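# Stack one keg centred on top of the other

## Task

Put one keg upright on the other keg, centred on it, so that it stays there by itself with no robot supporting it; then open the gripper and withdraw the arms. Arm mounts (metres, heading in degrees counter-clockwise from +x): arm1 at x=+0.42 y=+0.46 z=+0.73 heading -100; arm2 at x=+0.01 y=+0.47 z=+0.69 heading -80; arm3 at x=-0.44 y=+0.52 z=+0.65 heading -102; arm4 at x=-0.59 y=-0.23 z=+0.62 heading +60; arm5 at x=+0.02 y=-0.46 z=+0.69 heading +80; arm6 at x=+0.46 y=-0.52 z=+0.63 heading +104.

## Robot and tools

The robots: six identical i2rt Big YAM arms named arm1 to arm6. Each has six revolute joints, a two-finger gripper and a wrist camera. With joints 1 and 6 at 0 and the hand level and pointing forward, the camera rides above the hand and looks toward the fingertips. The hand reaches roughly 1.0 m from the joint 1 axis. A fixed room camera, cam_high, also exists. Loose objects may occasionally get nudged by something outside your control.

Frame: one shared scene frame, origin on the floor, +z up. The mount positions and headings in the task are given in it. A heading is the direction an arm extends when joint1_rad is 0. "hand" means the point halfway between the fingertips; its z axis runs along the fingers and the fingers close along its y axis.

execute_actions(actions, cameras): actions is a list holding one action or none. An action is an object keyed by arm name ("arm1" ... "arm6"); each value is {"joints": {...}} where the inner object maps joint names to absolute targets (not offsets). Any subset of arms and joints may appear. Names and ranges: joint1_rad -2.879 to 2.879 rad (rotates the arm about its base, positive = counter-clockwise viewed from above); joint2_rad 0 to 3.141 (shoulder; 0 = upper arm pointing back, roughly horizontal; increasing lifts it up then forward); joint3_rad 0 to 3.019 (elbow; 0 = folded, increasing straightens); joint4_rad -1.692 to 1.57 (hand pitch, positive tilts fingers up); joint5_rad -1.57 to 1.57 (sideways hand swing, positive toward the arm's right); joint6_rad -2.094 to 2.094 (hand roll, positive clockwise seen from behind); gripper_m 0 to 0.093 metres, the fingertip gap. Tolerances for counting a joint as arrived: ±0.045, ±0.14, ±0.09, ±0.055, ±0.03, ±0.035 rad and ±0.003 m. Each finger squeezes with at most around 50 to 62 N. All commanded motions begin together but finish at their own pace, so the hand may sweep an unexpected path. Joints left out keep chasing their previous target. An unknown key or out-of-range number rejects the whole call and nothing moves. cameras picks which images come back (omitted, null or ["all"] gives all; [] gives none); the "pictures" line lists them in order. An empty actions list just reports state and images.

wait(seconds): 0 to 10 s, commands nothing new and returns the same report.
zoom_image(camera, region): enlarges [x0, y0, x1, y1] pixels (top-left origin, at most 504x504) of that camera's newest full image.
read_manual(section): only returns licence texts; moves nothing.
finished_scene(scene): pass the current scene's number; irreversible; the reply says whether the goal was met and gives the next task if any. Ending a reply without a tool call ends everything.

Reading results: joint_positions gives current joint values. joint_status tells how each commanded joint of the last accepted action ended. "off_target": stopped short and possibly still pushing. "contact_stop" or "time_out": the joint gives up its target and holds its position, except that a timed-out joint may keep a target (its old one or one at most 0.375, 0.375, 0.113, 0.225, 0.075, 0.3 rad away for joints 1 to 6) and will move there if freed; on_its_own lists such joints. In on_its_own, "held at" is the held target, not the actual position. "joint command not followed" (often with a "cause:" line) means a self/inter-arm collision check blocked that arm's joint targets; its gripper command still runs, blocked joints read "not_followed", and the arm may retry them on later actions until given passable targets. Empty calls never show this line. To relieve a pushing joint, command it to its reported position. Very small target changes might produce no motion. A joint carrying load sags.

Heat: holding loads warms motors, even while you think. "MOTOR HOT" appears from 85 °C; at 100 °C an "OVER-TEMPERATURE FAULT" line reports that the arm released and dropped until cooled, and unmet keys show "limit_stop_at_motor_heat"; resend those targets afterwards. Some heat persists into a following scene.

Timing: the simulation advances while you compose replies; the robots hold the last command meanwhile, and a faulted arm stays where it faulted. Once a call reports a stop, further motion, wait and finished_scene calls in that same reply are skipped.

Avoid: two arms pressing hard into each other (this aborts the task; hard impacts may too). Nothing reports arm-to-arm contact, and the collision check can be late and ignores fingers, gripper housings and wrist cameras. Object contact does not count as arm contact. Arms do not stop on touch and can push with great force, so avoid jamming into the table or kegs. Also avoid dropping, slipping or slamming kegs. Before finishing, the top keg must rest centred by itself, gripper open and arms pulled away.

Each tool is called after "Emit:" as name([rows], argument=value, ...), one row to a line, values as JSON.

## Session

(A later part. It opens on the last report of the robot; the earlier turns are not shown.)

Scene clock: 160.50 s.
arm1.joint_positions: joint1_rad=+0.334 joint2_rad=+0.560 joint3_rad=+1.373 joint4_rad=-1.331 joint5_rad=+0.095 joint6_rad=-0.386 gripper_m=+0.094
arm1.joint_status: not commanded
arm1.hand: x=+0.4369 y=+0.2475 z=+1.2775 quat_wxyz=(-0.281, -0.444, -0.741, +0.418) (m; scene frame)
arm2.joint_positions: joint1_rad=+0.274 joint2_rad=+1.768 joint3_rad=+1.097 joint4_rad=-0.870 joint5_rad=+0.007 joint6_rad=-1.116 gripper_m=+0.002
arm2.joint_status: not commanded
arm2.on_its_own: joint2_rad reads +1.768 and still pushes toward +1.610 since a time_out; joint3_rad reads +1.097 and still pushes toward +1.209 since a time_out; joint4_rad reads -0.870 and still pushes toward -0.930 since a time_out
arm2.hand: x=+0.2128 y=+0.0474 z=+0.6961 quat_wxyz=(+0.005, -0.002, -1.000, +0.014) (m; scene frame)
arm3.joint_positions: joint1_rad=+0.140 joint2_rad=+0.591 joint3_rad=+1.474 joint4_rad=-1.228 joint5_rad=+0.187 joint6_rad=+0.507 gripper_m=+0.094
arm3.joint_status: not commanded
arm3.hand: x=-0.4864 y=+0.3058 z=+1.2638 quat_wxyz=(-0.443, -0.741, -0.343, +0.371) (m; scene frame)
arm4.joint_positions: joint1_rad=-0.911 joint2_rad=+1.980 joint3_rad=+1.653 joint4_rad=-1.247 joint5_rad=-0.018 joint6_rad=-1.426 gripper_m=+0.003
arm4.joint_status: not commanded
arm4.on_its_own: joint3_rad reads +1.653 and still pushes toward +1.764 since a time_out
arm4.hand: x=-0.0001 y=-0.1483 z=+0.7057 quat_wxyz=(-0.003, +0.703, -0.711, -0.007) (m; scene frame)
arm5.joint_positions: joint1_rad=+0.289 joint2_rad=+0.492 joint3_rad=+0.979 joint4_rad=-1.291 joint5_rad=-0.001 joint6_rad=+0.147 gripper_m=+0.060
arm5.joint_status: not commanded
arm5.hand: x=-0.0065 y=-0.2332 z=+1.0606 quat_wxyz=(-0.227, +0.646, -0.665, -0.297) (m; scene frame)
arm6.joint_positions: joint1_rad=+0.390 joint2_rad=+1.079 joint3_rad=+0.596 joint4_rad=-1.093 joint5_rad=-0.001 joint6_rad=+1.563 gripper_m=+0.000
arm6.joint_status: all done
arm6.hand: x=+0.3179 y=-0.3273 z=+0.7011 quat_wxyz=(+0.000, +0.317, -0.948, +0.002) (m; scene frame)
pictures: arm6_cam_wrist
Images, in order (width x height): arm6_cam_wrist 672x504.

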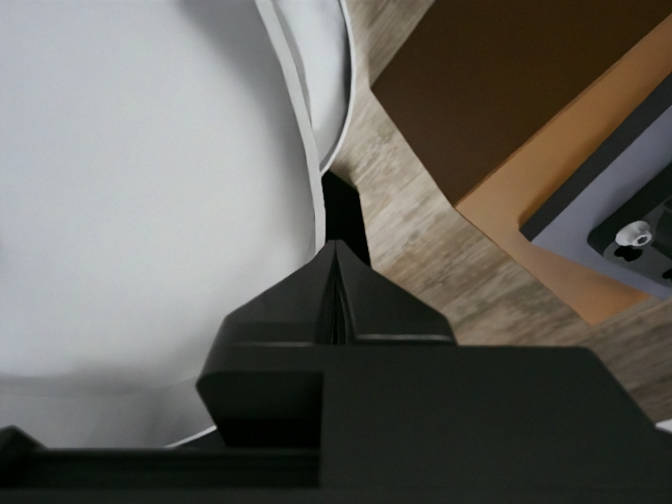

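Emit:
execute_actions([
  {"arm6":{"joints":{"joint2_rad":1.03,"gripper_m":0.093}}},
], cameras=[])

Emit:
execute_actions([
  {"arm6":{"joints":{"joint2_rad":1.184,"joint3_rad":0.551,"joint4_rad":-0.938}}},
], cameras=[])

Emit:
execute_actions([
  {"arm6":{"joints":{"gripper_m":0}}},
], cameras=["arm6_cam_wrist"])

Scene clock: 161.47 s.
arm1.joint_positions: joint1_rad=+0.334 joint2_rad=+0.560 joint3_rad=+1.373 joint4_rad=-1.331 joint5_rad=+0.095 joint6_rad=-0.386 gripper_m=+0.094
arm1.joint_status: not commanded
arm1.hand: x=+0.4369 y=+0.2475 z=+1.2775 quat_wxyz=(-0.281, -0.444, -0.741, +0.418) (m; scene frame)
arm2.joint_positions: joint1_rad=+0.274 joint2_rad=+1.768 joint3_rad=+1.097 joint4_rad=-0.870 joint5_rad=+0.007 joint6_rad=-1.116 gripper_m=+0.002
arm2.joint_status: not commanded
arm2.on_its_own: joint2_rad reads +1.768 and still pushes toward +1.610 since a time_out; joint3_rad reads +1.097 and still pushes toward +1.209 since a time_out; joint4_rad reads -0.870 and still pushes toward -0.930 since a time_out
arm2.hand: x=+0.2128 y=+0.0474 z=+0.6961 quat_wxyz=(+0.005, -0.002, -1.000, +0.014) (m; scene frame)
arm3.joint_positions: joint1_rad=+0.140 joint2_rad=+0.591 joint3_rad=+1.474 joint4_rad=-1.228 joint5_rad=+0.187 joint6_rad=+0.507 gripper_m=+0.094
arm3.joint_status: not commanded
arm3.hand: x=-0.4864 y=+0.3058 z=+1.2638 quat_wxyz=(-0.443, -0.741, -0.343, +0.371) (m; scene frame)
arm4.joint_positions: joint1_rad=-0.911 joint2_rad=+1.980 joint3_rad=+1.653 joint4_rad=-1.247 joint5_rad=-0.018 joint6_rad=-1.426 gripper_m=+0.003
arm4.joint_status: not commanded
arm4.on_its_own: joint3_rad reads +1.653 and still pushes toward +1.764 since a time_out
arm4.hand: x=-0.0001 y=-0.1483 z=+0.7057 quat_wxyz=(-0.003, +0.703, -0.711, -0.007) (m; scene frame)
arm5.joint_positions: joint1_rad=+0.289 joint2_rad=+0.492 joint3_rad=+0.979 joint4_rad=-1.291 joint5_rad=-0.001 joint6_rad=+0.147 gripper_m=+0.060
arm5.joint_status: not commanded
arm5.hand: x=-0.0065 y=-0.2332 z=+1.0606 quat_wxyz=(-0.227, +0.646, -0.665, -0.297) (m; scene frame)
arm6.joint_positions: joint1_rad=+0.390 joint2_rad=+1.029 joint3_rad=+0.596 joint4_rad=-1.093 joint5_rad=-0.001 joint6_rad=+1.563 gripper_m=+0.093
arm6.joint_status: all done
arm6.hand: x=+0.3164 y=-0.3252 z=+0.7121 quat_wxyz=(+0.008, +0.317, -0.948, -0.022) (m; scene frame)
pictures: none
No camera images: the call's "cameras" was empty. Leave "cameras" out to get every camera's image.

Scene clock: 162.33 s.
arm1.joint_positions: joint1_rad=+0.334 joint2_rad=+0.560 joint3_rad=+1.373 joint4_rad=-1.331 joint5_rad=+0.095 joint6_rad=-0.386 gripper_m=+0.094
arm1.joint_status: not commanded
arm1.hand: x=+0.4369 y=+0.2475 z=+1.2775 quat_wxyz=(-0.281, -0.444, -0.741, +0.418) (m; scene frame)
arm2.joint_positions: joint1_rad=+0.274 joint2_rad=+1.768 joint3_rad=+1.097 joint4_rad=-0.870 joint5_rad=+0.007 joint6_rad=-1.116 gripper_m=+0.002
arm2.joint_status: not commanded
arm2.on_its_own: joint2_rad reads +1.768 and still pushes toward +1.610 since a time_out; joint3_rad reads +1.097 and still pushes toward +1.209 since a time_out; joint4_rad reads -0.870 and still pushes toward -0.930 since a time_out
arm2.hand: x=+0.2128 y=+0.0474 z=+0.6961 quat_wxyz=(+0.005, -0.002, -1.000, +0.014) (m; scene frame)
arm3.joint_positions: joint1_rad=+0.140 joint2_rad=+0.591 joint3_rad=+1.474 joint4_rad=-1.228 joint5_rad=+0.187 joint6_rad=+0.507 gripper_m=+0.094
arm3.joint_status: not commanded
arm3.hand: x=-0.4864 y=+0.3058 z=+1.2638 quat_wxyz=(-0.443, -0.741, -0.343, +0.371) (m; scene frame)
arm4.joint_positions: joint1_rad=-0.911 joint2_rad=+1.980 joint3_rad=+1.653 joint4_rad=-1.247 joint5_rad=-0.018 joint6_rad=-1.426 gripper_m=+0.003
arm4.joint_status: not commanded
arm4.on_its_own: joint3_rad reads +1.653 and still pushes toward +1.764 since a time_out
arm4.hand: x=-0.0001 y=-0.1483 z=+0.7057 quat_wxyz=(-0.003, +0.703, -0.711, -0.007) (m; scene frame)
arm5.joint_positions: joint1_rad=+0.289 joint2_rad=+0.492 joint3_rad=+0.979 joint4_rad=-1.291 joint5_rad=-0.001 joint6_rad=+0.147 gripper_m=+0.060
arm5.joint_status: not commanded
arm5.hand: x=-0.0065 y=-0.2332 z=+1.0606 quat_wxyz=(-0.227, +0.646, -0.665, -0.297) (m; scene frame)
arm6.joint_positions: joint1_rad=+0.390 joint2_rad=+1.189 joint3_rad=+0.555 joint4_rad=-0.957 joint5_rad=-0.001 joint6_rad=+1.563 gripper_m=+0.093
arm6.joint_status: all done
arm6.hand: x=+0.3136 y=-0.3216 z=+0.6633 quat_wxyz=(-0.002, +0.317, -0.948, +0.009) (m; scene frame)
pictures: none
No camera images: the call's "cameras" was empty. Leave "cameras" out to get every camera's image.

Scene clock: 163.17 s.
arm1.joint_positions: joint1_rad=+0.334 joint2_rad=+0.560 joint3_rad=+1.373 joint4_rad=-1.331 joint5_rad=+0.095 joint6_rad=-0.386 gripper_m=+0.094
arm1.joint_status: not commanded
arm1.hand: x=+0.4369 y=+0.2475 z=+1.2775 quat_wxyz=(-0.281, -0.444, -0.741, +0.418) (m; scene frame)
arm2.joint_positions: joint1_rad=+0.272 joint2_rad=+1.769 joint3_rad=+1.097 joint4_rad=-0.873 joint5_rad=+0.007 joint6_rad=-1.116 gripper_m=+0.002
arm2.joint_status: not commanded
arm2.on_its_own: joint2_rad reads +1.769 and still pushes toward +1.610 since a time_out; joint3_rad reads +1.097 and still pushes toward +1.209 since a time_out; joint4_rad reads -0.873 and still pushes toward -0.930 since a time_out
arm2.hand: x=+0.2118 y=+0.0477 z=+0.6960 quat_wxyz=(+0.006, -0.002, -1.000, +0.013) (m; scene frame)
arm3.joint_positions: joint1_rad=+0.140 joint2_rad=+0.591 joint3_rad=+1.474 joint4_rad=-1.228 joint5_rad=+0.187 joint6_rad=+0.507 gripper_m=+0.094
arm3.joint_status: not commanded
arm3.hand: x=-0.4864 y=+0.3058 z=+1.2638 quat_wxyz=(-0.443, -0.741, -0.343, +0.371) (m; scene frame)
arm4.joint_positions: joint1_rad=-0.910 joint2_rad=+1.981 joint3_rad=+1.653 joint4_rad=-1.251 joint5_rad=-0.018 joint6_rad=-1.426 gripper_m=+0.003
arm4.joint_status: not commanded
arm4.on_its_own: joint3_rad reads +1.653 and still pushes toward +1.764 since a time_out
arm4.hand: x=-0.0010 y=-0.1479 z=+0.7053 quat_wxyz=(-0.001, +0.703, -0.711, -0.008) (m; scene frame)
arm5.joint_positions: joint1_rad=+0.289 joint2_rad=+0.492 joint3_rad=+0.979 joint4_rad=-1.291 joint5_rad=-0.001 joint6_rad=+0.147 gripper_m=+0.060
arm5.joint_status: not commanded
arm5.hand: x=-0.0065 y=-0.2332 z=+1.0606 quat_wxyz=(-0.227, +0.646, -0.665, -0.297) (m; scene frame)
arm6.joint_positions: joint1_rad=+0.390 joint2_rad=+1.181 joint3_rad=+0.551 joint4_rad=-0.941 joint5_rad=-0.004 joint6_rad=+1.604 gripper_m=+0.004
arm6.joint_status: gripper_m off_target (ended at +0.004, target +0.000)
arm6.hand: x=+0.3115 y=-0.3196 z=+0.6639 quat_wxyz=(+0.003, +0.297, -0.955, +0.000) (m; scene frame)
pictures: arm6_cam_wrist
Images, in order (width x height): arm6_cam_wrist 672x504.

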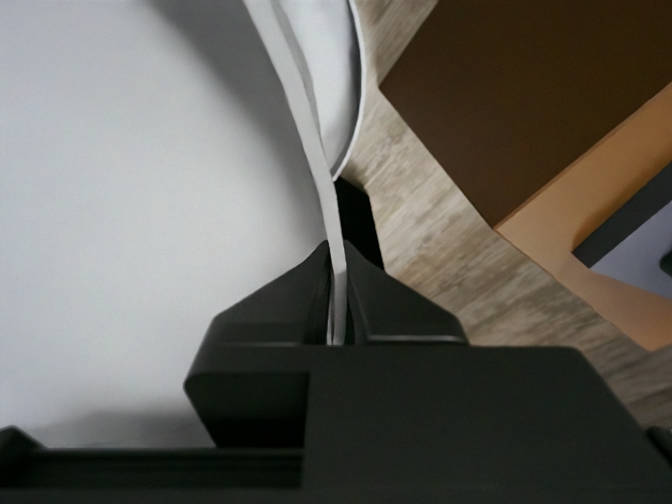

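Emit:
execute_actions([
  {"arm6":{"joints":{"joint2_rad":1.02,"joint3_rad":0.74,"joint4_rad":-1.12}}},
], cameras=["cam_high"])

Scene clock: 165.37 s.
arm1.joint_positions: joint1_rad=+0.334 joint2_rad=+0.560 joint3_rad=+1.373 joint4_rad=-1.331 joint5_rad=+0.095 joint6_rad=-0.386 gripper_m=+0.094
arm1.joint_status: not commanded
arm1.hand: x=+0.4369 y=+0.2475 z=+1.2775 quat_wxyz=(-0.281, -0.444, -0.741, +0.418) (m; scene frame)
arm2.joint_positions: joint1_rad=+0.272 joint2_rad=+1.780 joint3_rad=+1.098 joint4_rad=-0.860 joint5_rad=-0.009 joint6_rad=-1.124 gripper_m=+0.002
arm2.joint_status: not commanded
arm2.on_its_own: joint2_rad reads +1.780 and still pushes toward +1.610 since a time_out; joint3_rad reads +1.098 and still pushes toward +1.209 since a time_out; joint4_rad reads -0.860 and still pushes toward -0.930 since a time_out
arm2.hand: x=+0.2152 y=+0.0467 z=+0.6912 quat_wxyz=(-0.002, +0.001, -1.000, +0.011) (m; scene frame)
arm3.joint_positions: joint1_rad=+0.140 joint2_rad=+0.591 joint3_rad=+1.474 joint4_rad=-1.228 joint5_rad=+0.187 joint6_rad=+0.507 gripper_m=+0.094
arm3.joint_status: not commanded
arm3.hand: x=-0.4864 y=+0.3058 z=+1.2638 quat_wxyz=(-0.443, -0.741, -0.343, +0.371) (m; scene frame)
arm4.joint_positions: joint1_rad=-0.909 joint2_rad=+2.009 joint3_rad=+1.653 joint4_rad=-1.224 joint5_rad=+0.010 joint6_rad=-1.434 gripper_m=+0.003
arm4.joint_status: not commanded
arm4.on_its_own: joint3_rad reads +1.653 and still pushes toward +1.764 since a time_out
arm4.hand: x=+0.0045 y=-0.1515 z=+0.6892 quat_wxyz=(+0.008, +0.706, -0.708, +0.003) (m; scene frame)
arm5.joint_positions: joint1_rad=+0.289 joint2_rad=+0.492 joint3_rad=+0.979 joint4_rad=-1.291 joint5_rad=-0.001 joint6_rad=+0.147 gripper_m=+0.060
arm5.joint_status: not commanded
arm5.hand: x=-0.0065 y=-0.2332 z=+1.0606 quat_wxyz=(-0.227, +0.646, -0.665, -0.297) (m; scene frame)
arm6.joint_positions: joint1_rad=+0.382 joint2_rad=+1.114 joint3_rad=+0.567 joint4_rad=-1.014 joint5_rad=+0.021 joint6_rad=+1.600 gripper_m=+0.002
arm6.joint_status: joint3_rad time_out (moved +0.016 of +0.189); joint4_rad time_out (moved -0.073 of -0.179); the others done
arm6.on_its_own: joint3_rad reads +0.567 and still pushes toward +0.680 since a time_out; joint4_rad reads -1.014 and still pushes toward -1.120 since a time_out
arm6.hand: x=+0.3195 y=-0.3200 z=+0.6840 quat_wxyz=(-0.008, +0.296, -0.955, -0.009) (m; scene frame)
pictures: cam_high
Images, in order (width x height): cam_high 672x504.

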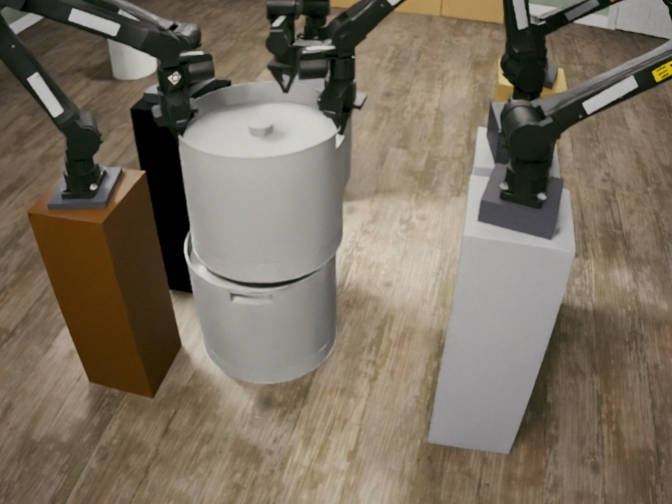

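Emit:
execute_actions([
  {"arm6":{"joints":{"joint1_rad":0.288,"joint2_rad":0.90,"joint3_rad":0.63,"joint4_rad":-1.15,"joint6_rad":1.505}},"arm2":{"joints":{"joint1_rad":0.321,"joint2_rad":1.66,"joint3_rad":1.33,"joint4_rad":-0.97,"joint6_rad":-1.075}},"arm4":{"joints":{"joint1_rad":-0.947,"joint2_rad":1.98,"joint3_rad":1.90,"joint4_rad":-1.29,"joint6_rad":-1.47}}},
], cameras=["cam_high","arm6_cam_wrist","arm2_cam_wrist","arm4_cam_wrist"])

Scene clock: 167.87 s.
arm1.joint_positions: joint1_rad=+0.334 joint2_rad=+0.560 joint3_rad=+1.373 joint4_rad=-1.331 joint5_rad=+0.095 joint6_rad=-0.386 gripper_m=+0.094
arm1.joint_status: not commanded
arm1.hand: x=+0.4369 y=+0.2475 z=+1.2775 quat_wxyz=(-0.281, -0.444, -0.741, +0.418) (m; scene frame)
arm2.joint_positions: joint1_rad=+0.318 joint2_rad=+1.823 joint3_rad=+1.190 joint4_rad=-0.900 joint5_rad=-0.006 joint6_rad=-1.082 gripper_m=+0.003
arm2.joint_status: joint2_rad time_out (moved +0.043 of -0.120); joint3_rad time_out (moved +0.093 of +0.232); joint4_rad time_out (moved -0.040 of -0.110); the others done
arm2.on_its_own: joint2_rad reads +1.823 and still pushes toward +1.660 since a time_out; joint3_rad reads +1.190 and still pushes toward +1.303 since a time_out; joint4_rad reads -0.900 and still pushes toward -0.970 since a time_out
arm2.hand: x=+0.2480 y=+0.0307 z=+0.6992 quat_wxyz=(-0.004, +0.004, -1.000, +0.015) (m; scene frame)
arm3.joint_positions: joint1_rad=+0.140 joint2_rad=+0.591 joint3_rad=+1.474 joint4_rad=-1.228 joint5_rad=+0.187 joint6_rad=+0.507 gripper_m=+0.094
arm3.joint_status: not commanded
arm3.hand: x=-0.4864 y=+0.3058 z=+1.2638 quat_wxyz=(-0.443, -0.741, -0.343, +0.371) (m; scene frame)
arm4.joint_positions: joint1_rad=-0.943 joint2_rad=+2.066 joint3_rad=+1.770 joint4_rad=-1.258 joint5_rad=+0.012 joint6_rad=-1.470 gripper_m=+0.003
arm4.joint_status: joint3_rad time_out (moved +0.117 of +0.247); the others done
arm4.on_its_own: joint3_rad reads +1.770 and still pushes toward +1.882 since a time_out
arm4.hand: x=+0.0379 y=-0.1685 z=+0.6977 quat_wxyz=(-0.002, +0.707, -0.707, +0.011) (m; scene frame)
arm5.joint_positions: joint1_rad=+0.289 joint2_rad=+0.492 joint3_rad=+0.979 joint4_rad=-1.291 joint5_rad=-0.001 joint6_rad=+0.147 gripper_m=+0.060
arm5.joint_status: not commanded
arm5.hand: x=-0.0065 y=-0.2332 z=+1.0606 quat_wxyz=(-0.227, +0.646, -0.665, -0.297) (m; scene frame)
arm6.joint_positions: joint1_rad=+0.290 joint2_rad=+0.982 joint3_rad=+0.522 joint4_rad=-1.095 joint5_rad=+0.012 joint6_rad=+1.508 gripper_m=+0.002
arm6.joint_status: joint3_rad time_out (moved -0.045 of +0.063); the others done
arm6.on_its_own: joint3_rad reads +0.522 and still pushes toward +0.630 since a time_out
arm6.hand: x=+0.3528 y=-0.3349 z=+0.6957 quat_wxyz=(-0.003, +0.295, -0.955, -0.010) (m; scene frame)
pictures: arm2_cam_wrist, arm4_cam_wrist, arm6_cam_wrist, cam_high
Images, in order (width x height): arm2_cam_wrist 672x504, arm4_cam_wrist 672x504, arm6_cam_wrist 672x504, cam_high 672x504.

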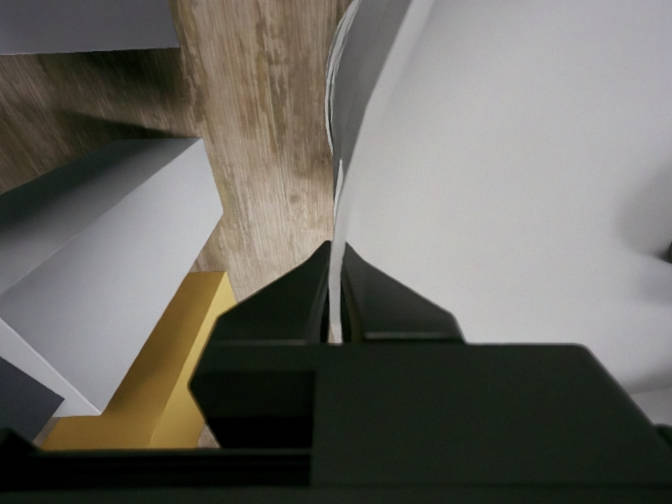

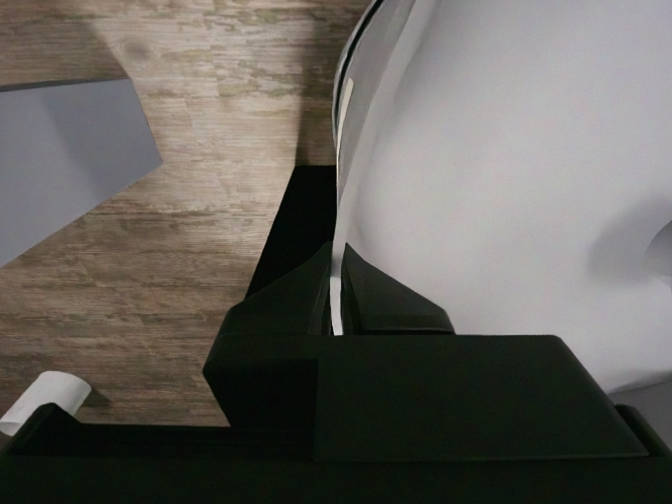

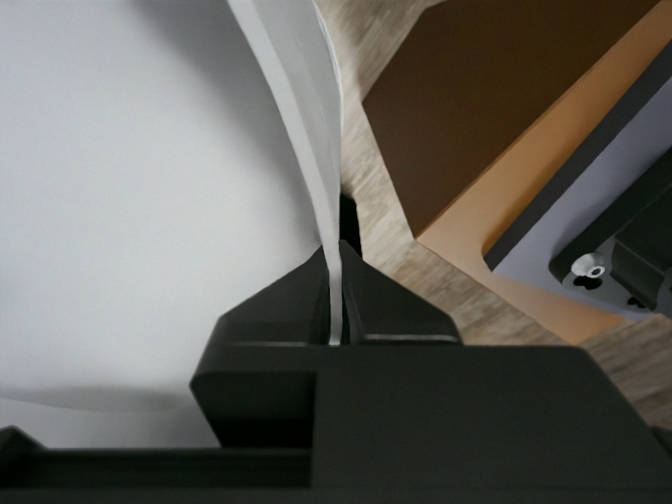

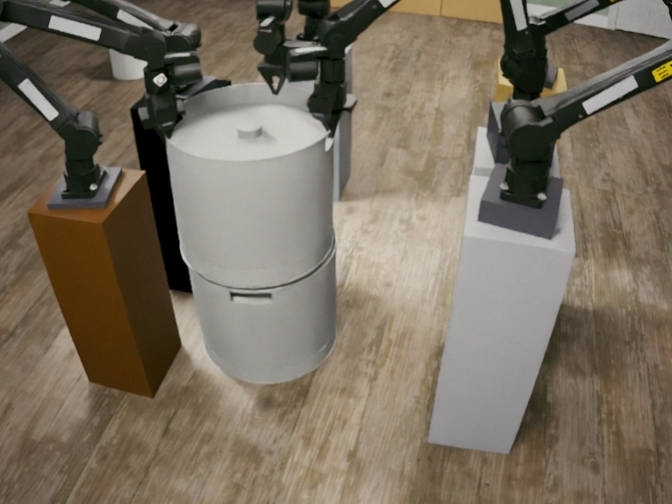

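Well centred. Ease down, then release.

Emit:
execute_actions([
  {"arm6":{"joints":{"joint2_rad":0.982,"joint3_rad":0.522,"joint4_rad":-1.095}},"arm2":{"joints":{"joint2_rad":1.823,"joint3_rad":1.19,"joint4_rad":-0.90}},"arm4":{"joints":{"joint2_rad":2.066,"joint3_rad":1.77,"joint4_rad":-1.258}}},
], cameras=[])

Emit:
execute_actions([
  {"arm6":{"joints":{"gripper_m":0.07}},"arm2":{"joints":{"gripper_m":0.07}},"arm4":{"joints":{"gripper_m":0.07}}},
], cameras=[])

Emit:
execute_actions([
  {"arm6":{"joints":{"joint2_rad":0.68}},"arm2":{"joints":{"joint2_rad":1.65}},"arm4":{"joints":{"joint2_rad":1.93}}},
], cameras=["cam_high"])

Scene clock: 168.83 s.
arm1.joint_positions: joint1_rad=+0.334 joint2_rad=+0.560 joint3_rad=+1.373 joint4_rad=-1.331 joint5_rad=+0.095 joint6_rad=-0.386 gripper_m=+0.094
arm1.joint_status: not commanded
arm1.hand: x=+0.4369 y=+0.2475 z=+1.2775 quat_wxyz=(-0.281, -0.444, -0.741, +0.418) (m; scene frame)
arm2.joint_positions: joint1_rad=+0.322 joint2_rad=+1.853 joint3_rad=+1.189 joint4_rad=-0.874 joint5_rad=-0.004 joint6_rad=-1.078 gripper_m=+0.003
arm2.joint_status: all done
arm2.hand: x=+0.2501 y=+0.0298 z=+0.6846 quat_wxyz=(-0.002, +0.003, -1.000, +0.014) (m; scene frame)
arm3.joint_positions: joint1_rad=+0.140 joint2_rad=+0.591 joint3_rad=+1.474 joint4_rad=-1.228 joint5_rad=+0.187 joint6_rad=+0.507 gripper_m=+0.094
arm3.joint_status: not commanded
arm3.hand: x=-0.4864 y=+0.3058 z=+1.2638 quat_wxyz=(-0.443, -0.741, -0.343, +0.371) (m; scene frame)
arm4.joint_positions: joint1_rad=-0.948 joint2_rad=+2.087 joint3_rad=+1.767 joint4_rad=-1.243 joint5_rad=+0.006 joint6_rad=-1.472 gripper_m=+0.003
arm4.joint_status: all done
arm4.hand: x=+0.0394 y=-0.1706 z=+0.6839 quat_wxyz=(+0.000, +0.706, -0.708, +0.006) (m; scene frame)
arm5.joint_positions: joint1_rad=+0.289 joint2_rad=+0.492 joint3_rad=+0.979 joint4_rad=-1.291 joint5_rad=-0.001 joint6_rad=+0.147 gripper_m=+0.060
arm5.joint_status: not commanded
arm5.hand: x=-0.0065 y=-0.2332 z=+1.0606 quat_wxyz=(-0.227, +0.646, -0.665, -0.297) (m; scene frame)
arm6.joint_positions: joint1_rad=+0.287 joint2_rad=+1.018 joint3_rad=+0.488 joint4_rad=-1.050 joint5_rad=+0.013 joint6_rad=+1.504 gripper_m=+0.002
arm6.joint_status: all done
arm6.hand: x=+0.3564 y=-0.3399 z=+0.6774 quat_wxyz=(-0.007, +0.296, -0.955, +0.002) (m; scene frame)
pictures: none
No camera images: the call's "cameras" was empty. Leave "cameras" out to get every camera's image.

Scene clock: 169.50 s.
arm1.joint_positions: joint1_rad=+0.334 joint2_rad=+0.560 joint3_rad=+1.373 joint4_rad=-1.331 joint5_rad=+0.095 joint6_rad=-0.386 gripper_m=+0.094
arm1.joint_status: not commanded
arm1.hand: x=+0.4369 y=+0.2475 z=+1.2775 quat_wxyz=(-0.281, -0.444, -0.741, +0.418) (m; scene frame)
arm2.joint_positions: joint1_rad=+0.322 joint2_rad=+1.843 joint3_rad=+1.189 joint4_rad=-0.887 joint5_rad=-0.002 joint6_rad=-1.077 gripper_m=+0.070
arm2.joint_status: all done
arm2.hand: x=+0.2490 y=+0.0312 z=+0.6896 quat_wxyz=(+0.000, +0.003, -1.000, +0.013) (m; scene frame)
arm3.joint_positions: joint1_rad=+0.140 joint2_rad=+0.591 joint3_rad=+1.474 joint4_rad=-1.228 joint5_rad=+0.187 joint6_rad=+0.507 gripper_m=+0.094
arm3.joint_status: not commanded
arm3.hand: x=-0.4864 y=+0.3058 z=+1.2638 quat_wxyz=(-0.443, -0.741, -0.343, +0.371) (m; scene frame)
arm4.joint_positions: joint1_rad=-0.948 joint2_rad=+2.078 joint3_rad=+1.767 joint4_rad=-1.247 joint5_rad=+0.003 joint6_rad=-1.472 gripper_m=+0.070
arm4.joint_status: all done
arm4.hand: x=+0.0390 y=-0.1700 z=+0.6894 quat_wxyz=(-0.003, +0.706, -0.708, +0.007) (m; scene frame)
arm5.joint_positions: joint1_rad=+0.289 joint2_rad=+0.492 joint3_rad=+0.979 joint4_rad=-1.291 joint5_rad=-0.001 joint6_rad=+0.147 gripper_m=+0.060
arm5.joint_status: not commanded
arm5.hand: x=-0.0065 y=-0.2332 z=+1.0606 quat_wxyz=(-0.227, +0.646, -0.665, -0.297) (m; scene frame)
arm6.joint_positions: joint1_rad=+0.287 joint2_rad=+0.982 joint3_rad=+0.489 joint4_rad=-1.077 joint5_rad=+0.004 joint6_rad=+1.504 gripper_m=+0.070
arm6.joint_status: all done
arm6.hand: x=+0.3568 y=-0.3434 z=+0.6845 quat_wxyz=(-0.001, +0.296, -0.955, -0.002) (m; scene frame)
pictures: none
No camera images: the call's "cameras" was empty. Leave "cameras" out to get every camera's image.

Scene clock: 170.67 s.
arm1.joint_positions: joint1_rad=+0.334 joint2_rad=+0.560 joint3_rad=+1.373 joint4_rad=-1.331 joint5_rad=+0.095 joint6_rad=-0.386 gripper_m=+0.094
arm1.joint_status: not commanded
arm1.hand: x=+0.4369 y=+0.2475 z=+1.2775 quat_wxyz=(-0.281, -0.444, -0.741, +0.418) (m; scene frame)
arm2.joint_positions: joint1_rad=+0.322 joint2_rad=+1.650 joint3_rad=+1.186 joint4_rad=-0.888 joint5_rad=-0.002 joint6_rad=-1.077 gripper_m=+0.070
arm2.joint_status: all done
arm2.hand: x=+0.2575 y=+0.0182 z=+0.7823 quat_wxyz=(-0.045, +0.004, -0.994, +0.096) (m; scene frame)
arm3.joint_positions: joint1_rad=+0.140 joint2_rad=+0.591 joint3_rad=+1.474 joint4_rad=-1.228 joint5_rad=+0.187 joint6_rad=+0.507 gripper_m=+0.094
arm3.joint_status: not commanded
arm3.hand: x=-0.4864 y=+0.3058 z=+1.2638 quat_wxyz=(-0.443, -0.741, -0.343, +0.371) (m; scene frame)
arm4.joint_positions: joint1_rad=-0.948 joint2_rad=+1.902 joint3_rad=+1.766 joint4_rad=-1.248 joint5_rad=+0.003 joint6_rad=-1.472 gripper_m=+0.070
arm4.joint_status: all done
arm4.hand: x=+0.0406 y=-0.1695 z=+0.7967 quat_wxyz=(-0.070, +0.703, -0.705, +0.062) (m; scene frame)
arm5.joint_positions: joint1_rad=+0.289 joint2_rad=+0.492 joint3_rad=+0.979 joint4_rad=-1.291 joint5_rad=-0.001 joint6_rad=+0.147 gripper_m=+0.060
arm5.joint_status: not commanded
arm5.hand: x=-0.0065 y=-0.2332 z=+1.0606 quat_wxyz=(-0.227, +0.646, -0.665, -0.297) (m; scene frame)
arm6.joint_positions: joint1_rad=+0.287 joint2_rad=+0.675 joint3_rad=+0.489 joint4_rad=-1.077 joint5_rad=+0.004 joint6_rad=+1.504 gripper_m=+0.070
arm6.joint_status: all done
arm6.hand: x=+0.3499 y=-0.3316 z=+0.7432 quat_wxyz=(+0.034, +0.292, -0.944, -0.150) (m; scene frame)
pictures: cam_high
Images, in order (width x height): cam_high 672x504.

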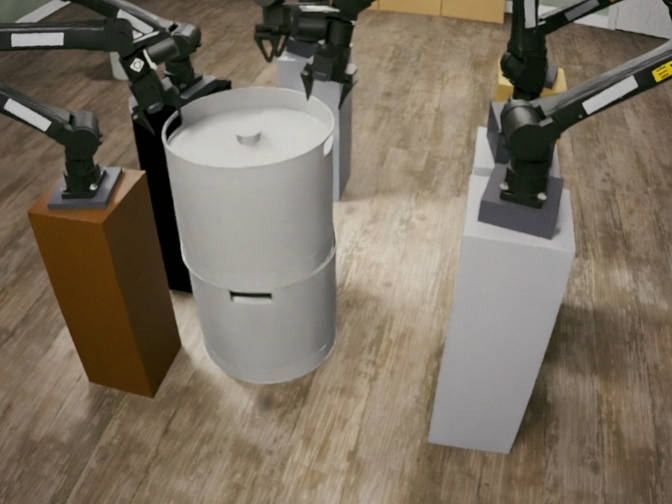

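Emit:
execute_actions([
  {"arm6":{"joints":{"joint3_rad":0.8}},"arm2":{"joints":{"joint2_rad":1.3}},"arm4":{"joints":{"joint2_rad":1.6}}},
], cameras=[])

Emit:
finished_scene(scene=1)

Scene clock: 172.27 s.
arm1.joint_positions: joint1_rad=+0.334 joint2_rad=+0.560 joint3_rad=+1.373 joint4_rad=-1.331 joint5_rad=+0.095 joint6_rad=-0.386 gripper_m=+0.094
arm1.joint_status: not commanded
arm1.hand: x=+0.4369 y=+0.2475 z=+1.2775 quat_wxyz=(-0.281, -0.444, -0.741, +0.418) (m; scene frame)
arm2.joint_positions: joint1_rad=+0.322 joint2_rad=+1.306 joint3_rad=+1.182 joint4_rad=-0.889 joint5_rad=-0.002 joint6_rad=-1.077 gripper_m=+0.070
arm2.joint_status: all done
arm2.hand: x=+0.2521 y=+0.0332 z=+0.9483 quat_wxyz=(-0.124, +0.005, -0.962, +0.242) (m; scene frame)
arm3.joint_positions: joint1_rad=+0.140 joint2_rad=+0.591 joint3_rad=+1.474 joint4_rad=-1.228 joint5_rad=+0.187 joint6_rad=+0.507 gripper_m=+0.094
arm3.joint_status: not commanded
arm3.hand: x=-0.4864 y=+0.3058 z=+1.2638 quat_wxyz=(-0.443, -0.741, -0.343, +0.371) (m; scene frame)
arm4.joint_positions: joint1_rad=-0.948 joint2_rad=+1.587 joint3_rad=+1.759 joint4_rad=-1.248 joint5_rad=+0.002 joint6_rad=-1.472 gripper_m=+0.070
arm4.joint_status: all done
arm4.hand: x=-0.0039 y=-0.1731 z=+0.9810 quat_wxyz=(-0.188, +0.685, -0.686, +0.158) (m; scene frame)
arm5.joint_positions: joint1_rad=+0.289 joint2_rad=+0.492 joint3_rad=+0.979 joint4_rad=-1.291 joint5_rad=-0.001 joint6_rad=+0.147 gripper_m=+0.060
arm5.joint_status: not commanded
arm5.hand: x=-0.0065 y=-0.2332 z=+1.0606 quat_wxyz=(-0.227, +0.646, -0.665, -0.297) (m; scene frame)
arm6.joint_positions: joint1_rad=+0.287 joint2_rad=+0.678 joint3_rad=+0.768 joint4_rad=-1.082 joint5_rad=+0.004 joint6_rad=+1.504 gripper_m=+0.070
arm6.joint_status: all done
arm6.hand: x=+0.3164 y=-0.2750 z=+0.8774 quat_wxyz=(+0.065, +0.283, -0.915, -0.279) (m; scene frame)
pictures: none
No camera images: the call's "cameras" was empty. Leave "cameras" out to get every camera's image.

The scene is finished: the task was done.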